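# Four arms pull a dust sheet off and spread it

## Task

Four arms are fixed to a single table whose centre is at x = 0, y = 0 in the scene frame, with the tabletop at z = 0.72 m. Lift the dust sheet (a foam knob is stitched to each of its four corners) off the items it covers and lay it out flat on the tabletop, away from those items, with no part of it hanging off the table. Then open the grippers and withdraw the arms; the result only counts if the sheet stays in place with no robot holding it. The covered items must stay as they were: each one that ends up shifted, leaning or toppled lowers the result.

## Robot and tools

Robots and cameras. There are four identical i2rt Big YAM arms, named arm1, arm2, arm3 and arm4, all mounted on the same table. Each has six revolute joints, a two-finger gripper and a wrist camera (arm1_cam_wrist to arm4_cam_wrist). With joints 1 and 6 at zero and the hand level and pointing forward, the wrist camera sits on top of the hand and looks toward the fingertips. The hand reaches roughly 1.0 m from the joint1 axis. Two room cameras, cam_high and cam_room_a, are fixed in the room.

Frame. Every position is in one shared scene frame. Its origin is on the floor, +z points up, the table centre is at x = 0, y = 0, and the tabletop is at z = 0.72 m. "hand" is the point halfway between the fingertips (URDF link pinch). Its z axis runs along the fingers, and the fingers open and close along its y axis. Each foot's placement is never printed, so hand positions have to be inferred from joint angles and images.

execute_actions. The argument "actions" is a list holding either one action or nothing. An empty list just reports the state and images. An action is an object with one entry per arm you want to command, keyed "arm1" to "arm4". Each entry holds a "joints" object of absolute targets, and each arm gets its own set. Any subset of these keys is allowed: joint1_rad (-2.879 to 2.879; base yaw, positive is counter-clockwise seen from above, and 0 points the arm the way its foot faces); joint2_rad (0 to 3.141; shoulder, 0 is the upper arm lying back roughly level, and larger values raise it and then bring it forward); joint3_rad (0 to 3.019; elbow, 0 is fully folded, and larger values open it); joint4_rad (-1.692 to 1.57; hand pitch, positive tips the fingers up); joint5_rad (-1.57 to 1.57; sideways hand swing, positive is toward the arm's right); joint6_rad (-2.094 to 2.094; hand roll, positive is clockwise seen from behind the hand). These are in radians. gripper_m is the gap between the fingertips in metres, from 0 to 0.093. Each finger pad can grip with roughly 50 to 62 N, and some grippers manage less. The arrival tolerances are ±0.045, ±0.14, ±0.09, ±0.055, ±0.03 and ±0.035 rad for joints 1 to 6, and ±0.003 m for the gripper. All commanded motions start at the same moment but can finish at different times. Joints run at different speeds, so the hand can sweep a wide path. A joint or arm you leave out may still be driving toward an earlier target. One action runs for at most 15 s. The optional "cameras" argument lists which cameras to return; leaving it out, null or ["all"] returns every camera, and [] returns none. An unknown camera, an unknown key or an out-of-range number rejects the entire call, and nothing moves.

Other tools. wait(seconds, 0 to 10) commands nothing new and returns the same report as an empty action. zoom_image(camera, region=[x0, y0, x1, y1]) gives a closer view of part of that camera's latest full image. The region is in pixels from the top-left corner and can be at most 504 by 504. read_manual(section="licences") only returns licence text. finished_scene(scene) takes the current scene's number, ends that scene for good, and reports whether the task was met, so call it only once the sheet lies flat and the arms have let go and moved away.

Reading results. Each result gives every robot's state, including joint_positions and joint torques, and one image per requested camera, in the order given on the "pictures" line. Torques are raw drive outputs with offsets, noise and friction, so they are not zero in free air. joint_status tells how each commanded motion ended. off_target means the joint stopped short and may still be pushing. contact_stop and time_out mean the joint now holds where it stopped. After time_out, though, the joint may keep a target up to 0.375, 0.375, 0.113, 0.225, 0.075 or 0.3 rad away (joints 1 to 6) and keep pushing toward it; on_its_own lists such joints, and "held at" there is the target, not the current angle. A "joint command not followed" line, usually with a "cause:" line, means a self- or inter-arm collision check blocked that arm's joint targets, which then show as not_followed; the gripper part of the action still runs, and the blocked targets may be retried later. limit_stop_at_motor_heat follows a heat stop; resend the target. A later execute_actions, wait or finished_scene in the same reply is skipped once a result reports a stop.

What to avoid. The arms do not stop on contact and can press hard, so relieve a stuck joint by commanding its reported position. A very small change of target may not move a joint at all. A joint holding a load up will slowly sink. Sustained effort heats motors: a MOTOR HOT warning appears at 85 °C, and at 100 °C an OVER-TEMPERATURE FAULT drops that arm. While you write a reply the robots keep holding your last command. A hard squeeze between two arms ends the run, and a hard impact can too. No state line reports arm-to-arm contact, and the collision check ignores fingers, gripper housings and wrist cameras and can act too late. The arms do not wait for one another. Knocking a rigid object off the work area fails the task; the cloth itself is exempt. Loose objects may occasionally get a brief push from outside. Avoid drops, slips, slams and shoving the covered items. Fewer and shorter robot motions are better.

Each tool is called as a command line: name --argument value for each argument, lists and objects as JSON in quotes; but a table of rows of numbers goes row by row, as --pt "numbers of a row", without its own name.

## Session

execute_actions --actions '[]'

Scene clock: 0.00 s.
Joint torques (N m, as the arm reports them, + toward a larger angle): no reading
Motor temperatures (°C, as the motors report them): arm1=[25 26 24 24 25 24] | arm2=[26 24 25 26 25 25] | arm3=[24 24 25 25 25 25] | arm4=[26 24 24 26 24 24]
arm1.joint_positions: joint1_rad=-0.031 joint2_rad=+0.386 joint3_rad=+1.356 joint4_rad=-1.270 joint5_rad=-0.248 joint6_rad=+0.559 gripper_m=+0.094
arm1.joint_status: not commanded
arm1.hand: x=+0.2624 y=+0.5401 z=+1.3695 quat_wxyz=(-0.536, -0.714, -0.365, +0.263) (m; scene frame)
arm2.joint_positions: joint1_rad=+0.126 joint2_rad=+0.508 joint3_rad=+1.465 joint4_rad=-1.374 joint5_rad=+0.168 joint6_rad=+0.667 gripper_m=+0.094
arm2.joint_status: not commanded
arm2.hand: x=-0.4039 y=+0.5885 z=+1.3839 quat_wxyz=(-0.503, -0.706, -0.449, +0.218) (m; scene frame)
arm3.joint_positions: joint1_rad=-0.396 joint2_rad=+0.597 joint3_rad=+1.615 joint4_rad=-1.291 joint5_rad=+0.190 joint6_rad=+0.682 gripper_m=+0.095
arm3.joint_status: not commanded
arm3.hand: x=-0.3548 y=-0.5764 z=+1.4416 quat_wxyz=(-0.474, +0.029, -0.797, -0.374) (m; scene frame)
arm4.joint_positions: joint1_rad=-0.166 joint2_rad=+0.348 joint3_rad=+1.532 joint4_rad=-1.343 joint5_rad=+0.246 joint6_rad=+0.384 gripper_m=+0.094
arm4.joint_status: not commanded
arm4.hand: x=+0.2683 y=-0.7244 z=+1.4397 quat_wxyz=(-0.451, +0.339, -0.675, -0.475) (m; scene frame)
pictures: arm1_cam_wrist, arm2_cam_wrist, arm3_cam_wrist, arm4_cam_wrist, cam_high, cam_room_a
Images, in order (width x height): arm1_cam_wrist 672x504, arm2_cam_wrist 672x504, arm3_cam_wrist 672x504, arm4_cam_wrist 672x504, cam_high 672x504, cam_room_a 672x504.

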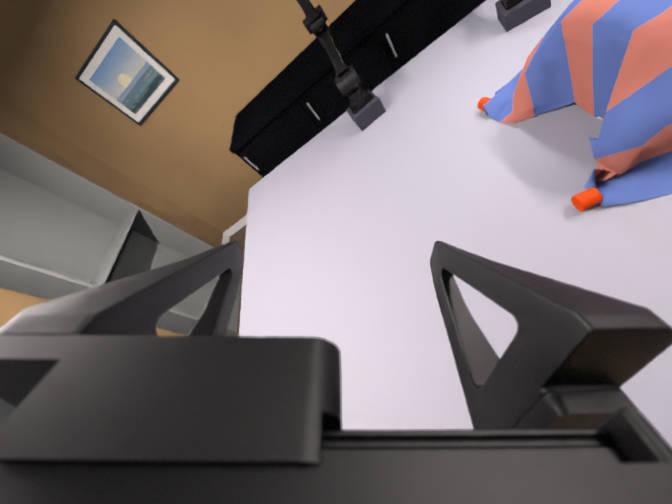

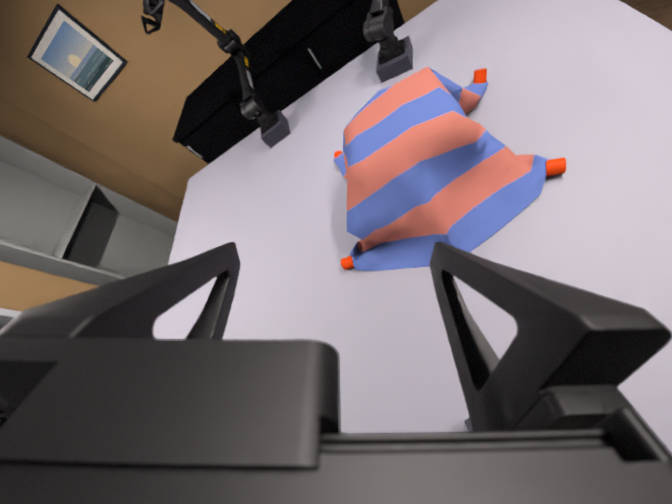

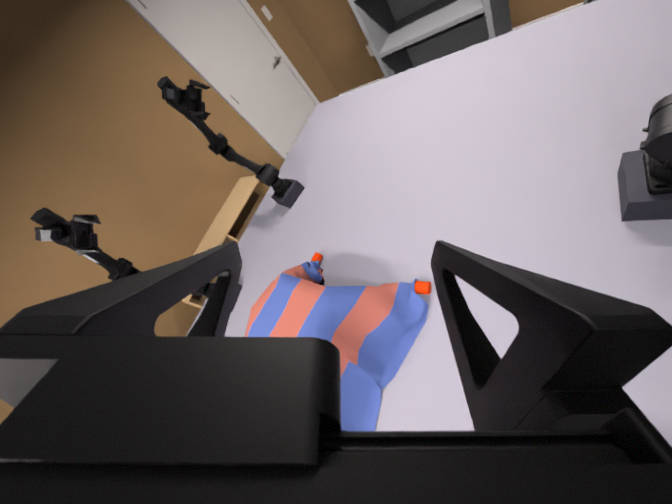

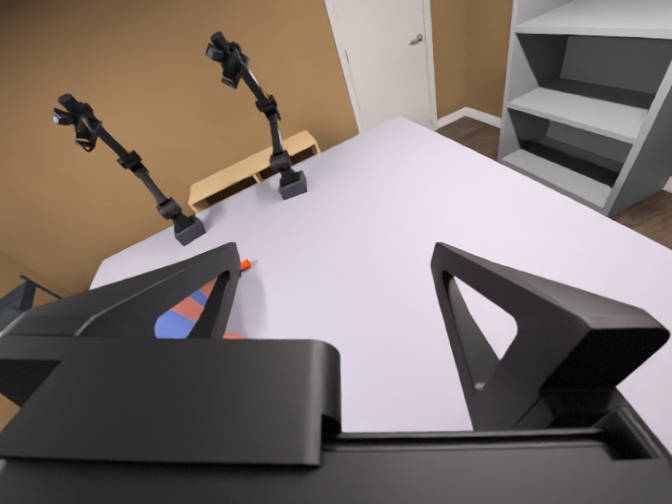

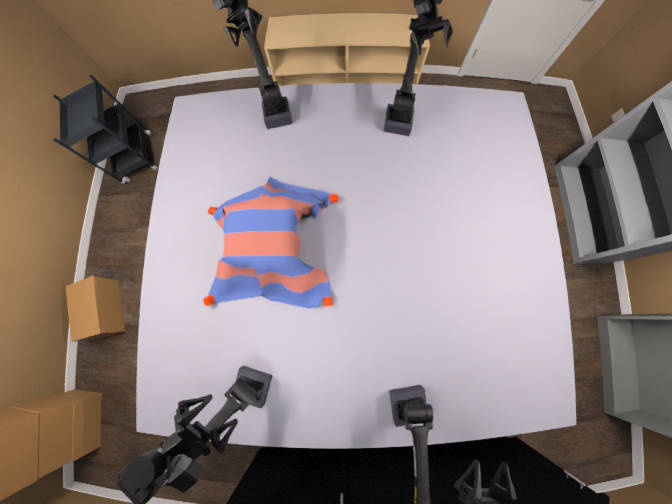

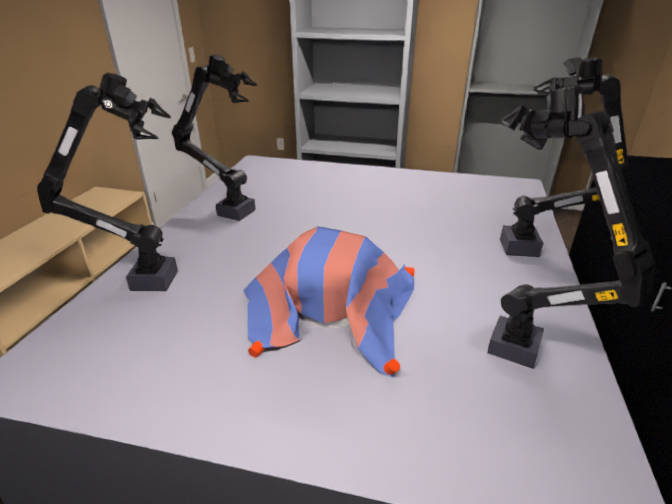

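execute_actions --actions '[{"arm1":{"joints":{"joint1_rad":-0.5,"joint2_rad":1.925,"joint3_rad":1.578,"joint4_rad":-1.22,"joint5_rad":0,"joint6_rad":0}},"arm2":{"joints":{"joint1_rad":-0.72,"joint2_rad":2.113,"joint3_rad":1.88,"joint4_rad":-1.34,"joint5_rad":0,"joint6_rad":0}},"arm3":{"joints":{"joint1_rad":0.79,"joint2_rad":1.69,"joint3_rad":1.24,"joint4_rad":-1.12,"joint5_rad":0,"joint6_rad":0}},"arm4":{"joints":{"joint1_rad":0.52,"joint2_rad":2.05,"joint3_rad":1.78,"joint4_rad":-1.3,"joint5_rad":0,"joint6_rad":0}}}]'

Scene clock: 37.70 s.
Joint torques (N m, as the arm reports them, + toward a larger angle): arm1=[ -0.97 -17.13   9.9   -0.32   0.08  -0.06] | arm2=[  1.52 -21.81  12.35   0.99  -0.03  -0.14] | arm3=[  1.97 -12.96   8.94   0.57  -0.03  -0.02] | arm4=[ -0.91 -19.19   8.11   0.77  -0.19  -0.07]
Motor temperatures (°C, as the motors report them): arm1=[25 26 27 24 25 24] | arm2=[26 25 27 26 25 25] | arm3=[24 24 28 25 25 25] | arm4=[26 25 25 26 24 24]
arm1.joint_positions: joint1_rad=-0.488 joint2_rad=+1.902 joint3_rad=+1.574 joint4_rad=-1.221 joint5_rad=-0.002 joint6_rad=+0.008 gripper_m=+0.094
arm1.joint_status: all done
arm1.hand: x=-0.1127 y=+0.2489 z=+0.8848 quat_wxyz=(-0.007, -0.909, -0.417, +0.006) (m; scene frame)
arm2.joint_positions: joint1_rad=-0.729 joint2_rad=+2.089 joint3_rad=+1.860 joint4_rad=-1.341 joint5_rad=-0.001 joint6_rad=+0.014 gripper_m=+0.094
arm2.joint_status: all done
arm2.hand: x=-0.7467 y=+0.1978 z=+0.8891 quat_wxyz=(-0.001, -0.868, -0.497, -0.001) (m; scene frame)
arm3.joint_positions: joint1_rad=+0.796 joint2_rad=+1.679 joint3_rad=+1.230 joint4_rad=-1.125 joint5_rad=+0.000 joint6_rad=+0.009 gripper_m=+0.095
arm3.joint_status: all done
arm3.hand: x=-0.7322 y=-0.2885 z=+0.8722 quat_wxyz=(+0.004, +0.863, -0.505, +0.000) (m; scene frame)
arm4.joint_positions: joint1_rad=+0.516 joint2_rad=+2.052 joint3_rad=+1.767 joint4_rad=-1.303 joint5_rad=+0.002 joint6_rad=+0.011 gripper_m=+0.094
arm4.joint_status: all done
arm4.hand: x=-0.1430 y=-0.2885 z=+0.8853 quat_wxyz=(-0.003, +0.890, -0.455, +0.007) (m; scene frame)
pictures: arm1_cam_wrist, arm2_cam_wrist, arm3_cam_wrist, arm4_cam_wrist, cam_high, cam_room_a
Images, in order (width x height): arm1_cam_wrist 672x504, arm2_cam_wrist 672x504, arm3_cam_wrist 672x504, arm4_cam_wrist 672x504, cam_high 672x504, cam_room_a 672x504.

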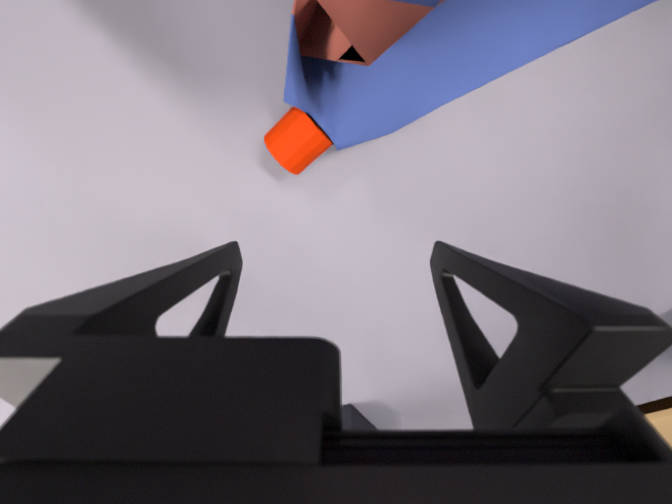

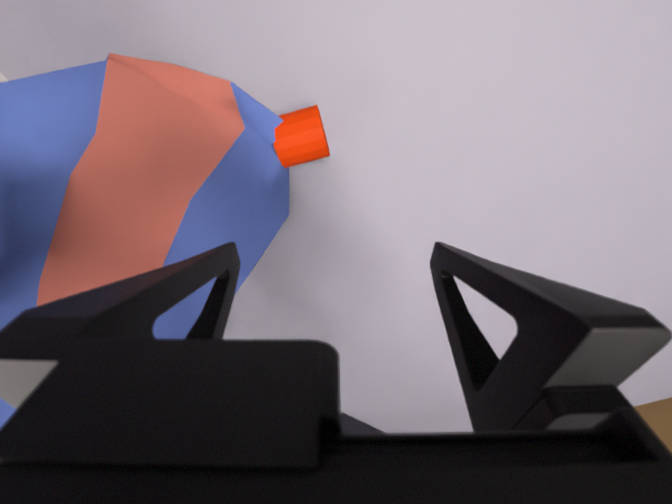

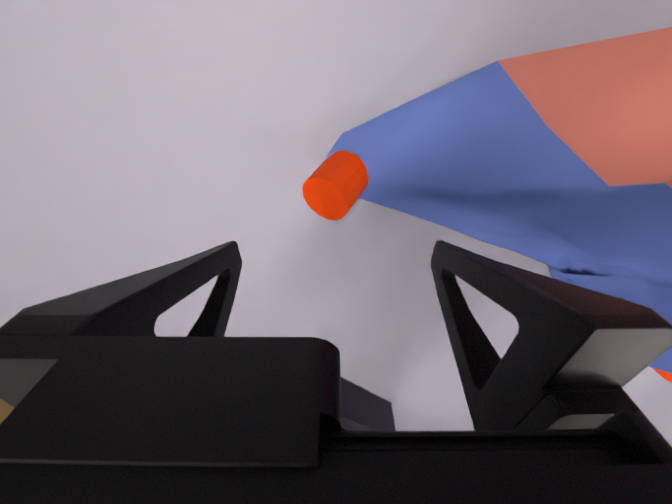

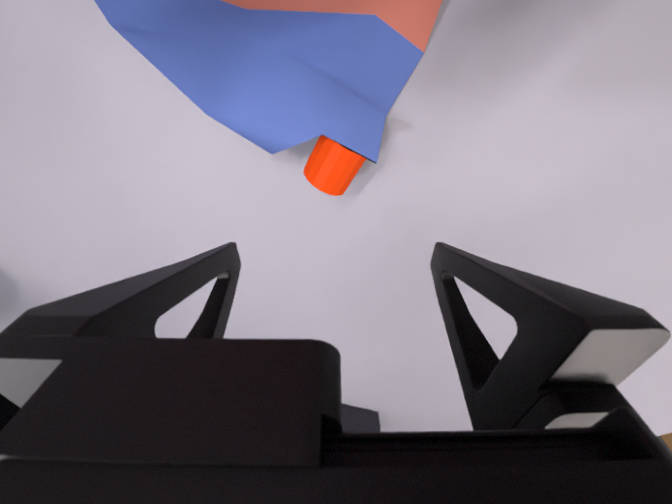

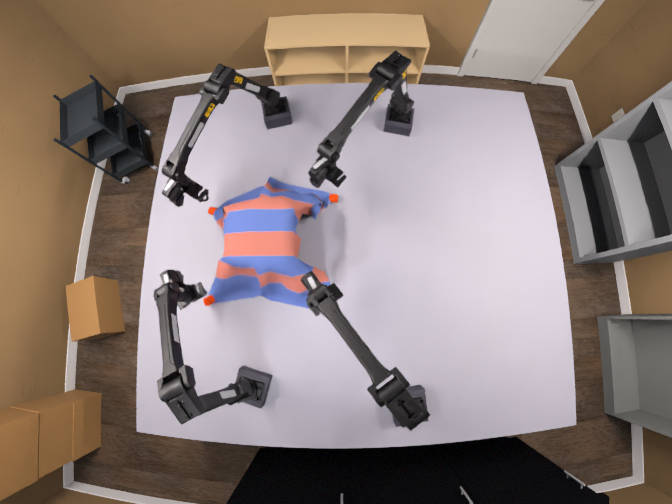

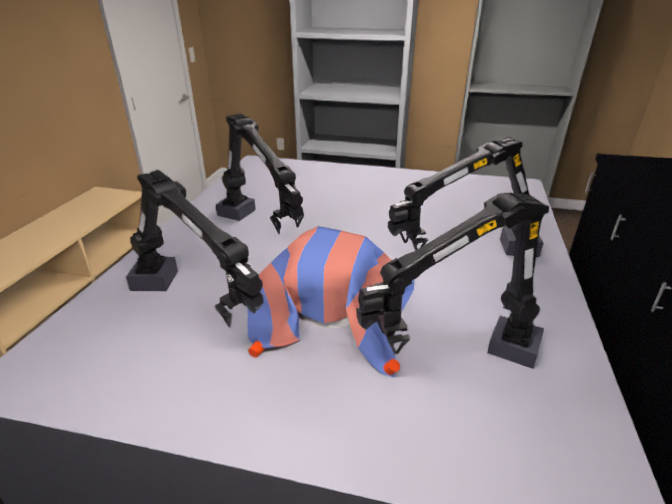

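execute_actions --actions '[{"arm1":{"joints":{"joint1_rad":-0.44,"joint2_rad":2.048,"joint3_rad":1.546,"joint4_rad":-1.07,"joint6_rad":0.95}},"arm2":{"joints":{"joint1_rad":-0.67,"joint2_rad":2.22,"joint3_rad":1.85,"joint4_rad":-1.2,"joint6_rad":1.4}},"arm3":{"joints":{"joint2_rad":1.786,"joint3_rad":1.128,"joint4_rad":-0.91,"joint6_rad":0.6}},"arm4":{"joints":{"joint2_rad":2.13,"joint3_rad":1.686,"joint4_rad":-1.13,"joint6_rad":0.45}}}]'

Scene clock: 53.67 s.
Joint torques (N m, as the arm reports them, + toward a larger angle): arm1=[ -0.1  -18.69   8.83   0.12   0.2    0.04] | arm2=[  0.22 -23.26  10.4    1.54   0.06   0.14] | arm3=[  1.97 -15.18   7.98   0.72   0.03   0.14] | arm4=[ -0.9  -20.31   6.85   1.28  -0.15   0.14]
Motor temperatures (°C, as the motors report them): arm1=[25 27 28 24 25 24] | arm2=[26 26 28 26 25 25] | arm3=[24 25 29 25 25 25] | arm4=[26 26 27 26 24 24]
arm1.joint_positions: joint1_rad=-0.446 joint2_rad=+2.041 joint3_rad=+1.548 joint4_rad=-1.083 joint5_rad=-0.002 joint6_rad=+0.941 gripper_m=+0.094
arm1.joint_status: all done
arm1.hand: x=-0.1013 y=+0.2235 z=+0.7976 quat_wxyz=(+0.002, -1.000, +0.016, -0.006) (m; scene frame)
arm2.joint_positions: joint1_rad=-0.664 joint2_rad=+2.198 joint3_rad=+1.848 joint4_rad=-1.215 joint5_rad=-0.001 joint6_rad=+1.385 gripper_m=+0.094
arm2.joint_status: all done
arm2.hand: x=-0.7179 y=+0.1615 z=+0.8163 quat_wxyz=(-0.003, -0.991, +0.132, -0.001) (m; scene frame)
arm3.joint_positions: joint1_rad=+0.796 joint2_rad=+1.795 joint3_rad=+1.116 joint4_rad=-0.923 joint5_rad=+0.000 joint6_rad=+0.591 gripper_m=+0.095
arm3.joint_status: all done
arm3.hand: x=-0.7271 y=-0.2986 z=+0.7834 quat_wxyz=(+0.007, +0.682, -0.732, +0.014) (m; scene frame)
arm4.joint_positions: joint1_rad=+0.516 joint2_rad=+2.143 joint3_rad=+1.684 joint4_rad=-1.146 joint5_rad=+0.002 joint6_rad=+0.439 gripper_m=+0.094
arm4.joint_status: all done
arm4.hand: x=-0.1416 y=-0.2890 z=+0.8007 quat_wxyz=(-0.002, +0.773, -0.634, +0.015) (m; scene frame)
pictures: arm1_cam_wrist, arm2_cam_wrist, arm3_cam_wrist, arm4_cam_wrist, cam_high, cam_room_a
Images, in order (width x height): arm1_cam_wrist 672x504, arm2_cam_wrist 672x504, arm3_cam_wrist 672x504, arm4_cam_wrist 672x504, cam_high 672x504, cam_room_a 672x504.

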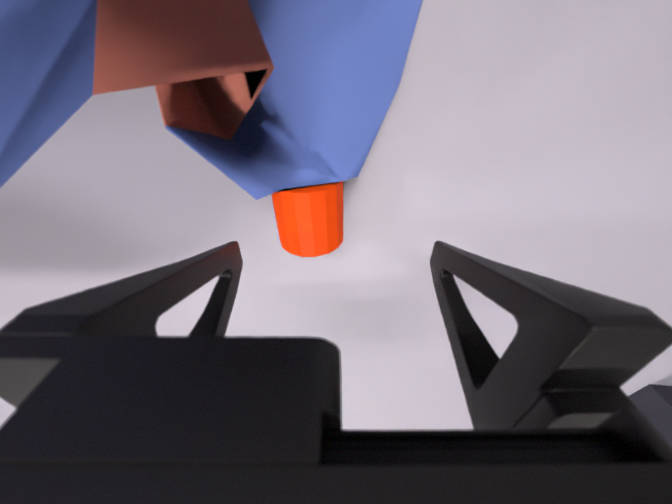

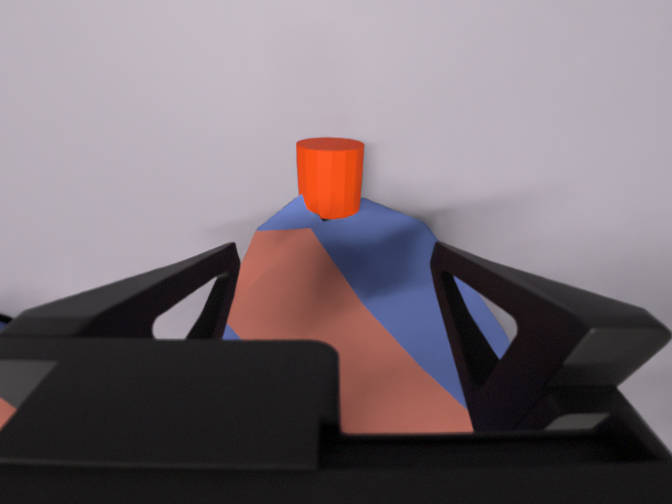

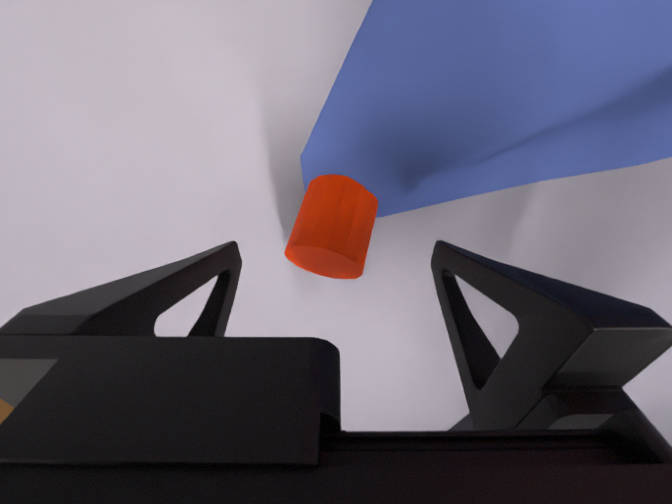

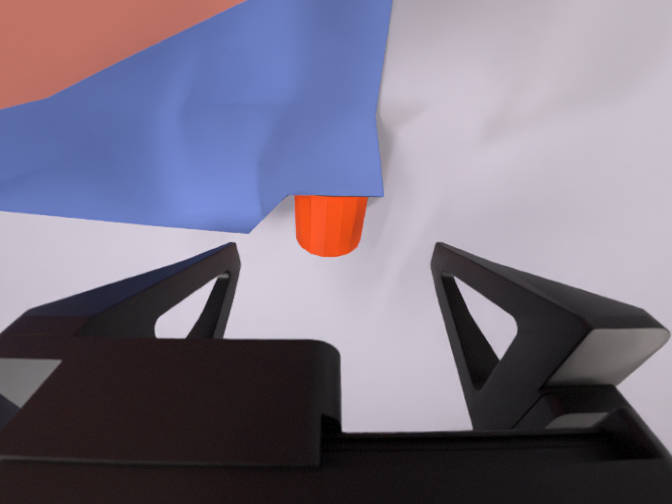

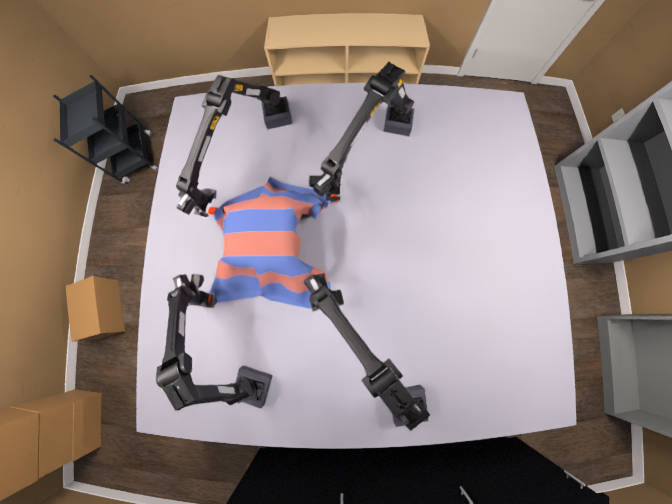

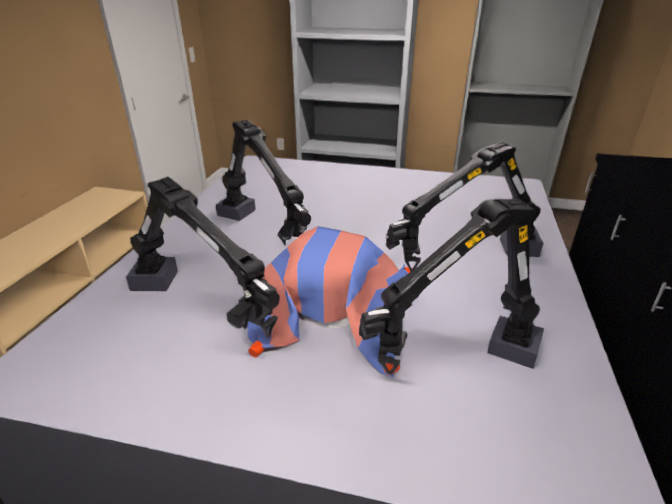

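execute_actions --actions '[{"arm1":{"joints":{"joint1_rad":-0.42,"joint2_rad":2.16,"joint3_rad":1.574,"joint4_rad":-0.99}},"arm2":{"joints":{"joint1_rad":-0.705,"joint2_rad":2.31,"joint3_rad":1.81,"joint4_rad":-1.095}},"arm3":{"joints":{"joint2_rad":1.87,"joint3_rad":1.1,"joint4_rad":-0.78,"joint6_rad":0.8}},"arm4":{"joints":{"joint2_rad":2.2,"joint3_rad":1.65,"joint4_rad":-1.02}}}]' --cameras '["arm1_cam_wrist","arm2_cam_wrist","arm3_cam_wrist","arm4_cam_wrist"]'

Scene clock: 66.60 s.
Joint torques (N m, as the arm reports them, + toward a larger angle): arm1=[ -0.05 -18.96  10.36  -0.15   0.19   0.08] | arm2=[  0.86 -23.26   9.71   1.51   0.05   0.14] | arm3=[  1.79 -14.13   6.59   0.79   0.05   0.11] | arm4=[ -0.93 -18.78   5.9    1.35  -0.06   0.13]
Motor temperatures (°C, as the motors report them): arm1=[25 28 28 24 25 24] | arm2=[26 27 28 26 25 25] | arm3=[24 26 29 25 25 25] | arm4=[26 27 27 26 24 24]
arm1.joint_positions: joint1_rad=-0.434 joint2_rad=+2.139 joint3_rad=+1.549 joint4_rad=-0.999 joint5_rad=-0.001 joint6_rad=+0.944 gripper_m=+0.094
arm1.joint_status: all done
arm1.hand: x=-0.0990 y=+0.2138 z=+0.7422 quat_wxyz=(+0.007, -1.000, +0.011, -0.009) (m; scene frame)
arm2.joint_positions: joint1_rad=-0.705 joint2_rad=+2.283 joint3_rad=+1.809 joint4_rad=-1.110 joint5_rad=-0.001 joint6_rad=+1.386 gripper_m=+0.094
arm2.joint_status: all done
arm2.hand: x=-0.7412 y=+0.1757 z=+0.7484 quat_wxyz=(+0.006, -0.988, +0.153, -0.004) (m; scene frame)
arm3.joint_positions: joint1_rad=+0.796 joint2_rad=+1.861 joint3_rad=+1.098 joint4_rad=-0.795 joint5_rad=+0.000 joint6_rad=+0.791 gripper_m=+0.095
arm3.joint_status: all done
arm3.hand: x=-0.7338 y=-0.2875 z=+0.7487 quat_wxyz=(+0.002, +0.605, -0.796, -0.008) (m; scene frame)
arm4.joint_positions: joint1_rad=+0.516 joint2_rad=+2.192 joint3_rad=+1.658 joint4_rad=-1.036 joint5_rad=+0.000 joint6_rad=+0.439 gripper_m=+0.094
arm4.joint_status: all done
arm4.hand: x=-0.1468 y=-0.2821 z=+0.7624 quat_wxyz=(-0.005, +0.773, -0.634, -0.002) (m; scene frame)
pictures: arm1_cam_wrist, arm2_cam_wrist, arm3_cam_wrist, arm4_cam_wrist
Images, in order (width x height): arm1_cam_wrist 672x504, arm2_cam_wrist 672x504, arm3_cam_wrist 672x504, arm4_cam_wrist 672x504.

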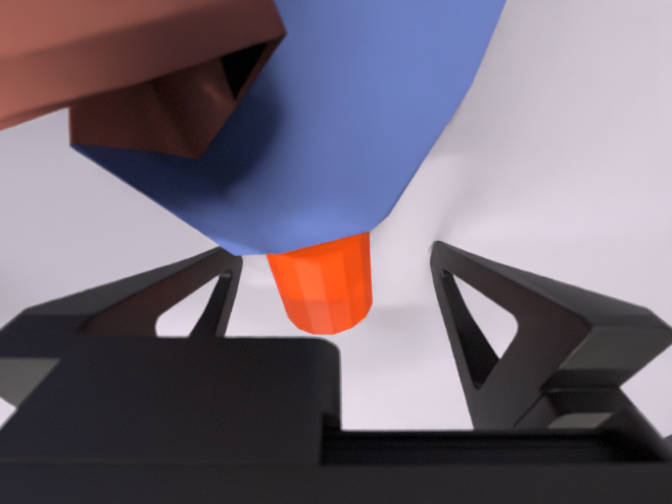

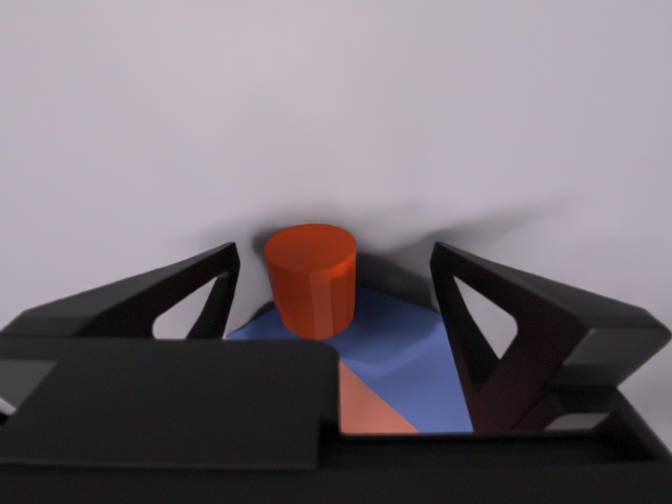

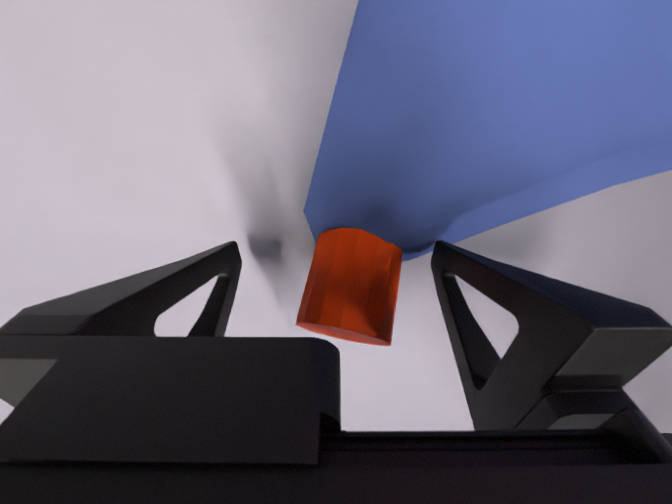

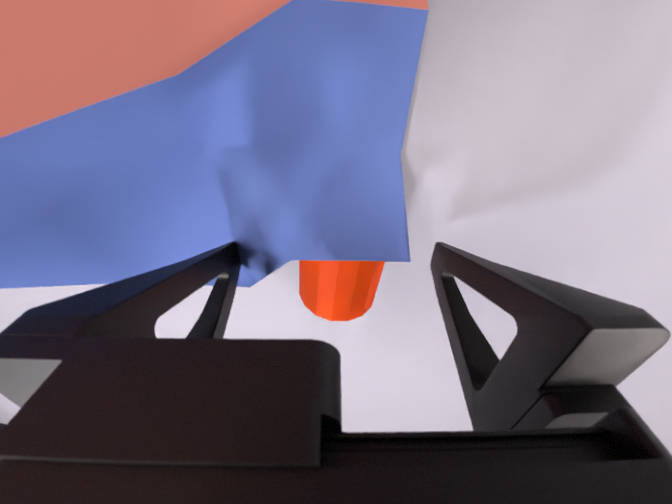

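execute_actions --actions '[{"arm1":{"joints":{"joint1_rad":-0.395,"joint4_rad":-1.04}},"arm2":{"joints":{"joint1_rad":-0.675,"joint2_rad":2.33,"joint4_rad":-1.07}},"arm3":{"joints":{"joint1_rad":0.83,"joint2_rad":1.89,"joint4_rad":-0.82}},"arm4":{"joints":{"joint2_rad":2.21,"joint3_rad":1.61,"joint4_rad":-1.03}}}]' --cameras '["arm1_cam_wrist","arm2_cam_wrist","arm3_cam_wrist","arm4_cam_wrist"]'

Scene clock: 73.17 s.
Joint torques (N m, as the arm reports them, + toward a larger angle): arm1=[  1.2  -18.46  10.47  -0.53  -0.01   0.07] | arm2=[  0.92 -21.3    9.74   1.6    0.05   0.13] | arm3=[  2.18 -12.69   6.85  -0.16   0.08   0.13] | arm4=[ -0.85 -18.07   5.68   0.87  -0.02   0.11]
Motor temperatures (°C, as the motors report them): arm1=[25 28 28 24 25 24] | arm2=[26 28 28 26 25 25] | arm3=[24 26 29 25 25 25] | arm4=[26 27 27 26 24 24]
arm1.joint_positions: joint1_rad=-0.411 joint2_rad=+2.139 joint3_rad=+1.549 joint4_rad=-1.027 joint5_rad=+0.002 joint6_rad=+0.948 gripper_m=+0.094
arm1.joint_status: all done
arm1.hand: x=-0.0846 y=+0.2114 z=+0.7425 quat_wxyz=(+0.019, -1.000, +0.001, -0.016) (m; scene frame)
arm2.joint_positions: joint1_rad=-0.678 joint2_rad=+2.283 joint3_rad=+1.809 joint4_rad=-1.086 joint5_rad=-0.001 joint6_rad=+1.386 gripper_m=+0.094
arm2.joint_status: all done
arm2.hand: x=-0.7279 y=+0.1620 z=+0.7484 quat_wxyz=(-0.006, -0.990, +0.140, +0.000) (m; scene frame)
arm3.joint_positions: joint1_rad=+0.830 joint2_rad=+1.869 joint3_rad=+1.098 joint4_rad=-0.808 joint5_rad=+0.000 joint6_rad=+0.792 gripper_m=+0.095
arm3.joint_status: all done
arm3.hand: x=-0.7453 y=-0.2995 z=+0.7454 quat_wxyz=(+0.003, +0.619, -0.786, +0.002) (m; scene frame)
arm4.joint_positions: joint1_rad=+0.516 joint2_rad=+2.195 joint3_rad=+1.618 joint4_rad=-1.036 joint5_rad=-0.002 joint6_rad=+0.442 gripper_m=+0.094
arm4.joint_status: all done
arm4.hand: x=-0.1361 y=-0.2968 z=+0.7478 quat_wxyz=(+0.001, +0.772, -0.635, +0.018) (m; scene frame)
pictures: arm1_cam_wrist, arm2_cam_wrist, arm3_cam_wrist, arm4_cam_wrist
Images, in order (width x height): arm1_cam_wrist 672x504, arm2_cam_wrist 672x504, arm3_cam_wrist 672x504, arm4_cam_wrist 672x504.

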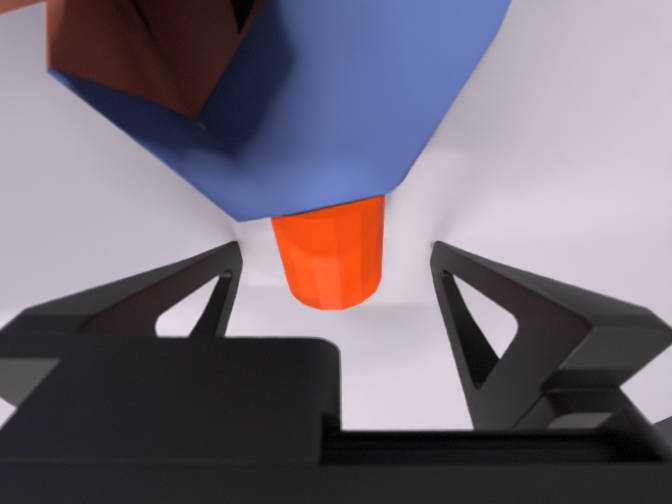

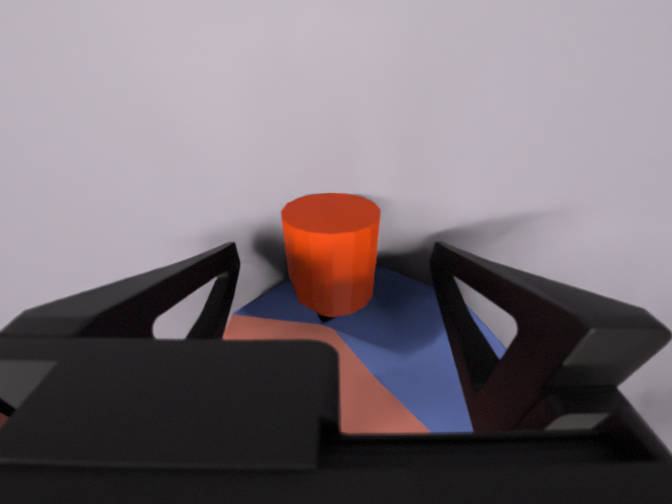

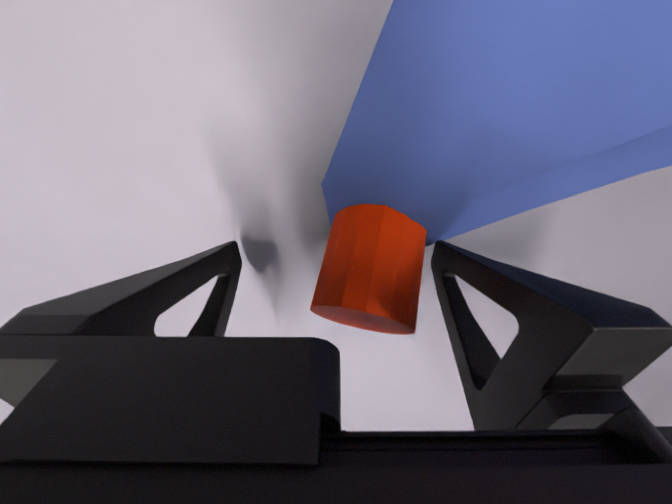

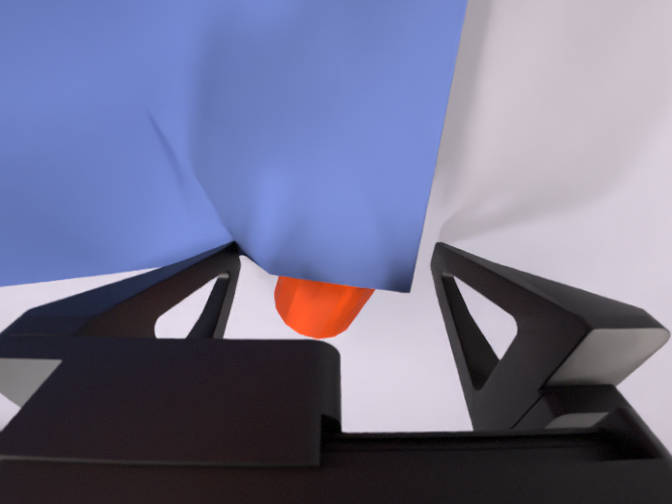

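execute_actions --actions '[{"arm1":{"joints":{"gripper_m":0.02}},"arm2":{"joints":{"gripper_m":0.02}},"arm3":{"joints":{"gripper_m":0.02}},"arm4":{"joints":{"gripper_m":0.02}}}]' --cameras '[]'

execute_actions --actions '[{"arm1":{"joints":{"joint2_rad":1.93,"joint3_rad":1.62,"joint4_rad":-1.3}},"arm2":{"joints":{"joint2_rad":2.09,"joint3_rad":1.9,"joint4_rad":-1.42}},"arm3":{"joints":{"joint2_rad":1.62,"joint3_rad":1.22,"joint4_rad":-1.2}},"arm4":{"joints":{"joint2_rad":1.96,"joint3_rad":1.68,"joint4_rad":-1.33}}}]'

Scene clock: 92.97 s.
Joint torques (N m, as the arm reports them, + toward a larger angle): arm1=[  0.67 -18.98  10.39  -0.65   0.07   0.14] | arm2=[  1.01 -21.41   9.75   1.59   0.06   0.13] | arm3=[  2.57 -12.7    6.59  -0.28   0.04   0.12] | arm4=[ -0.87 -18.16   5.71   0.85   0.05   0.1 ]
Motor temperatures (°C, as the motors report them): arm1=[25 29 29 24 25 24] | arm2=[26 28 28 26 25 25] | arm3=[24 26 28 25 25 25] | arm4=[26 27 26 26 24 24]
arm1.joint_positions: joint1_rad=-0.410 joint2_rad=+2.139 joint3_rad=+1.549 joint4_rad=-1.028 joint5_rad=+0.001 joint6_rad=+0.948 gripper_m=+0.038
arm1.joint_status: gripper_m off_target (ended at +0.038, target +0.020)
arm1.hand: x=-0.0841 y=+0.2114 z=+0.7425 quat_wxyz=(+0.019, -1.000, +0.001, -0.017) (m; scene frame)
arm2.joint_positions: joint1_rad=-0.678 joint2_rad=+2.283 joint3_rad=+1.809 joint4_rad=-1.086 joint5_rad=-0.001 joint6_rad=+1.386 gripper_m=+0.038
arm2.joint_status: gripper_m off_target (ended at +0.038, target +0.020)
arm2.hand: x=-0.7279 y=+0.1620 z=+0.7484 quat_wxyz=(-0.006, -0.990, +0.140, +0.000) (m; scene frame)
arm3.joint_positions: joint1_rad=+0.830 joint2_rad=+1.869 joint3_rad=+1.098 joint4_rad=-0.808 joint5_rad=+0.000 joint6_rad=+0.792 gripper_m=+0.040
arm3.joint_status: gripper_m off_target (ended at +0.040, target +0.020)
arm3.hand: x=-0.7453 y=-0.2995 z=+0.7454 quat_wxyz=(+0.003, +0.618, -0.786, +0.002) (m; scene frame)
arm4.joint_positions: joint1_rad=+0.516 joint2_rad=+2.195 joint3_rad=+1.618 joint4_rad=-1.036 joint5_rad=-0.003 joint6_rad=+0.442 gripper_m=+0.040
arm4.joint_status: gripper_m off_target (ended at +0.040, target +0.020)
arm4.hand: x=-0.1364 y=-0.2969 z=+0.7480 quat_wxyz=(+0.001, +0.772, -0.635, +0.018) (m; scene frame)
pictures: none
No camera images: the call's "cameras" was empty. Leave "cameras" out to get every camera's image.

Scene clock: 94.27 s.
Joint torques (N m, as the arm reports them, + toward a larger angle): arm1=[ -0.47 -16.73  12.08  -0.54   0.14   0.05] | arm2=[  1.07 -21.04  12.57   0.18   0.05   0.13] | arm3=[  2.8  -10.89   9.96  -0.45   0.07   0.12] | arm4=[ -0.72 -17.09   9.47   0.05   0.03   0.1 ]
Motor temperatures (°C, as the motors report them): arm1=[25 29 29 24 25 24] | arm2=[26 28 28 26 25 25] | arm3=[24 26 28 25 25 25] | arm4=[26 27 26 26 24 24]
arm1.joint_positions: joint1_rad=-0.410 joint2_rad=+1.907 joint3_rad=+1.588 joint4_rad=-1.288 joint5_rad=+0.001 joint6_rad=+0.948 gripper_m=+0.038
arm1.joint_status: all done
arm1.hand: x=-0.0709 y=+0.2311 z=+0.8875 quat_wxyz=(+0.015, -1.000, +0.001, -0.014) (m; scene frame)
arm2.joint_positions: joint1_rad=-0.678 joint2_rad=+2.059 joint3_rad=+1.877 joint4_rad=-1.406 joint5_rad=+0.000 joint6_rad=+1.388 gripper_m=+0.038
arm2.joint_status: all done
arm2.hand: x=-0.7139 y=+0.1910 z=+0.9139 quat_wxyz=(+0.008, -0.990, +0.140, -0.004) (m; scene frame)
arm3.joint_positions: joint1_rad=+0.830 joint2_rad=+1.605 joint3_rad=+1.199 joint4_rad=-1.187 joint5_rad=+0.000 joint6_rad=+0.792 gripper_m=+0.040
arm3.joint_status: all done
arm3.hand: x=-0.7327 y=-0.3182 z=+0.8946 quat_wxyz=(+0.005, +0.618, -0.786, +0.010) (m; scene frame)
arm4.joint_positions: joint1_rad=+0.516 joint2_rad=+1.951 joint3_rad=+1.644 joint4_rad=-1.316 joint5_rad=-0.003 joint6_rad=+0.442 gripper_m=+0.039
arm4.joint_status: all done
arm4.hand: x=-0.1183 y=-0.3235 z=+0.8996 quat_wxyz=(+0.002, +0.772, -0.635, +0.023) (m; scene frame)
pictures: arm1_cam_wrist, arm2_cam_wrist, arm3_cam_wrist, arm4_cam_wrist, cam_high, cam_room_a
Images, in order (width x height): arm1_cam_wrist 672x504, arm2_cam_wrist 672x504, arm3_cam_wrist 672x504, arm4_cam_wrist 672x504, cam_high 672x504, cam_room_a 672x504.

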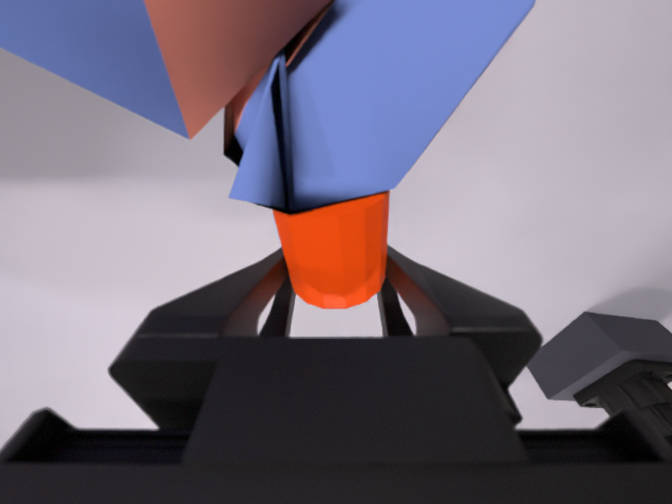

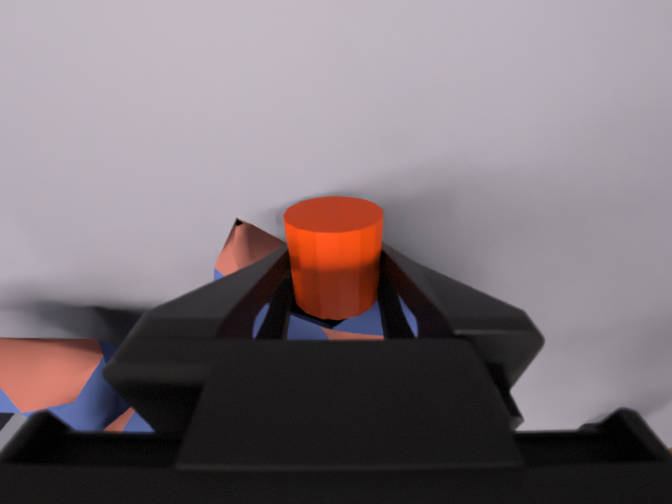

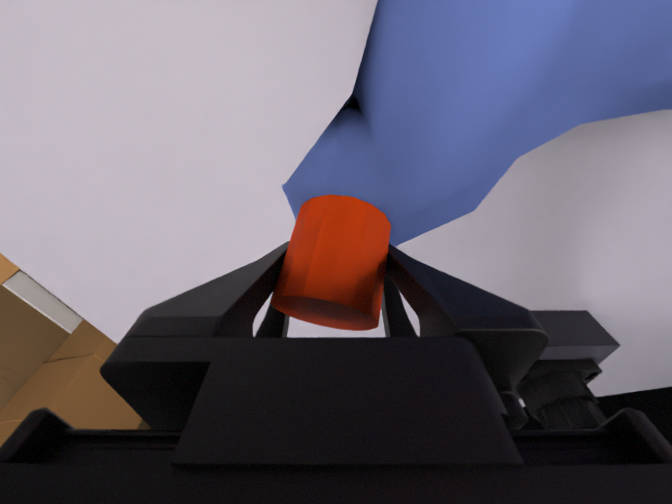

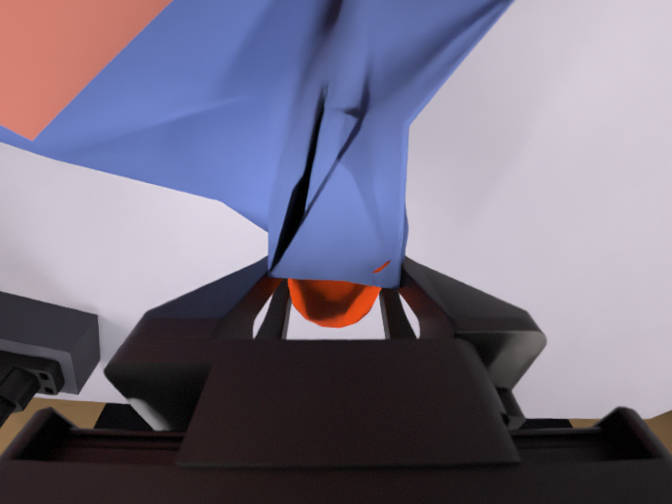

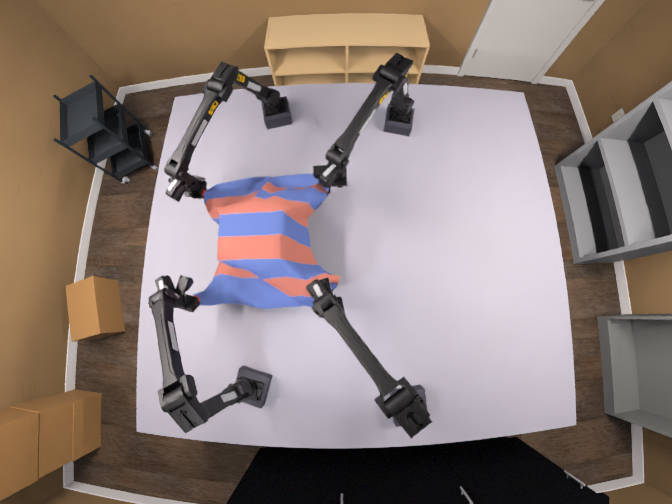

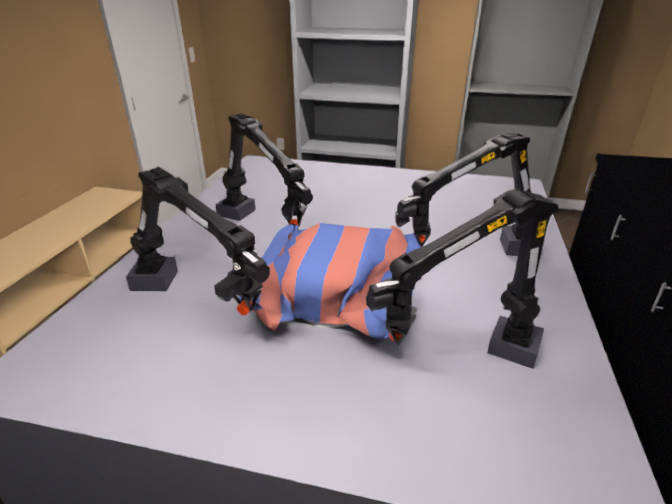

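execute_actions --actions '[{"arm1":{"joints":{"joint1_rad":-0.53,"joint2_rad":1.62,"joint3_rad":1.7,"joint4_rad":-1.65}},"arm2":{"joints":{"joint1_rad":-0.87,"joint2_rad":1.77,"joint3_rad":1.89,"joint4_rad":-1.69}},"arm3":{"joints":{"joint1_rad":1.0,"joint2_rad":1.39,"joint3_rad":1.46,"joint4_rad":-1.63}},"arm4":{"joints":{"joint2_rad":1.62,"joint3_rad":1.73,"joint4_rad":-1.66}}}]' --cameras '["cam_high","cam_room_a"]'

Scene clock: 104.90 s.
Joint torques (N m, as the arm reports them, + toward a larger angle): arm1=[ -0.1  -12.61  12.39  -0.54   0.12   0.08] | arm2=[  0.42 -16.7   11.76   0.23   0.05   0.11] | arm3=[ 2.71 -9.52 10.83 -0.05 -0.12  0.05] | arm4=[ -1.02 -14.48   8.81  -0.24   0.28   0.03]
Motor temperatures (°C, as the motors report them): arm1=[25 29 30 24 25 24] | arm2=[26 28 29 26 25 25] | arm3=[24 26 30 25 25 25] | arm4=[26 27 28 26 24 24]
arm1.joint_positions: joint1_rad=-0.541 joint2_rad=+1.600 joint3_rad=+1.672 joint4_rad=-1.640 joint5_rad=-0.001 joint6_rad=+0.948 gripper_m=+0.038
arm1.joint_status: all done
arm1.hand: x=-0.0725 y=+0.3378 z=+1.0761 quat_wxyz=(-0.001, -0.998, +0.066, -0.003) (m; scene frame)
arm2.joint_positions: joint1_rad=-0.865 joint2_rad=+1.745 joint3_rad=+1.879 joint4_rad=-1.675 joint5_rad=-0.001 joint6_rad=+1.389 gripper_m=+0.038
arm2.joint_status: all done
arm2.hand: x=-0.7593 y=+0.3258 z=+1.0924 quat_wxyz=(-0.014, -0.972, +0.233, +0.004) (m; scene frame)
arm3.joint_positions: joint1_rad=+0.995 joint2_rad=+1.381 joint3_rad=+1.436 joint4_rad=-1.623 joint5_rad=+0.006 joint6_rad=+0.801 gripper_m=+0.040
arm3.joint_status: all done
arm3.hand: x=-0.7578 y=-0.3977 z=+1.0756 quat_wxyz=(+0.000, +0.678, -0.735, -0.003) (m; scene frame)
arm4.joint_positions: joint1_rad=+0.521 joint2_rad=+1.631 joint3_rad=+1.712 joint4_rad=-1.635 joint5_rad=-0.009 joint6_rad=+0.450 gripper_m=+0.039
arm4.joint_status: all done
arm4.hand: x=-0.0746 y=-0.3915 z=+1.0923 quat_wxyz=(-0.003, +0.771, -0.636, -0.011) (m; scene frame)
pictures: cam_high, cam_room_a
Images, in order (width x height): cam_high 672x504, cam_room_a 672x504.

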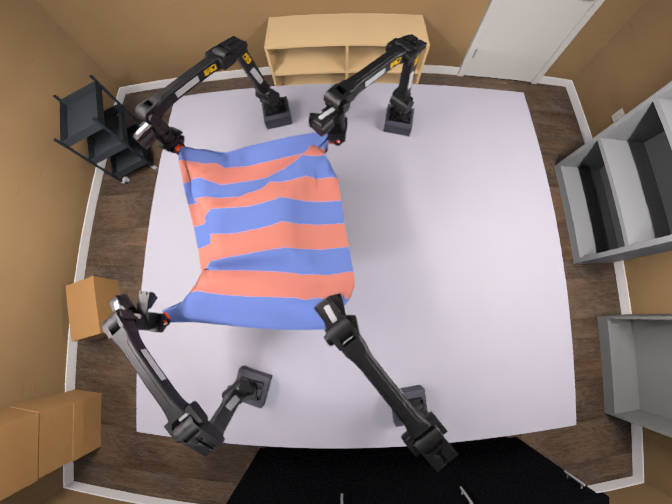

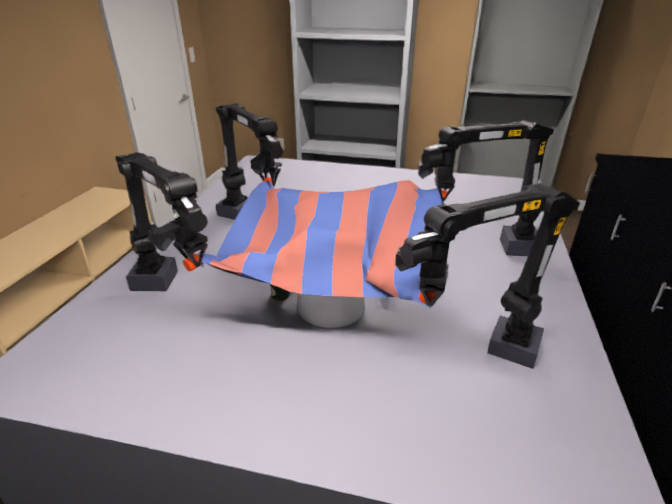

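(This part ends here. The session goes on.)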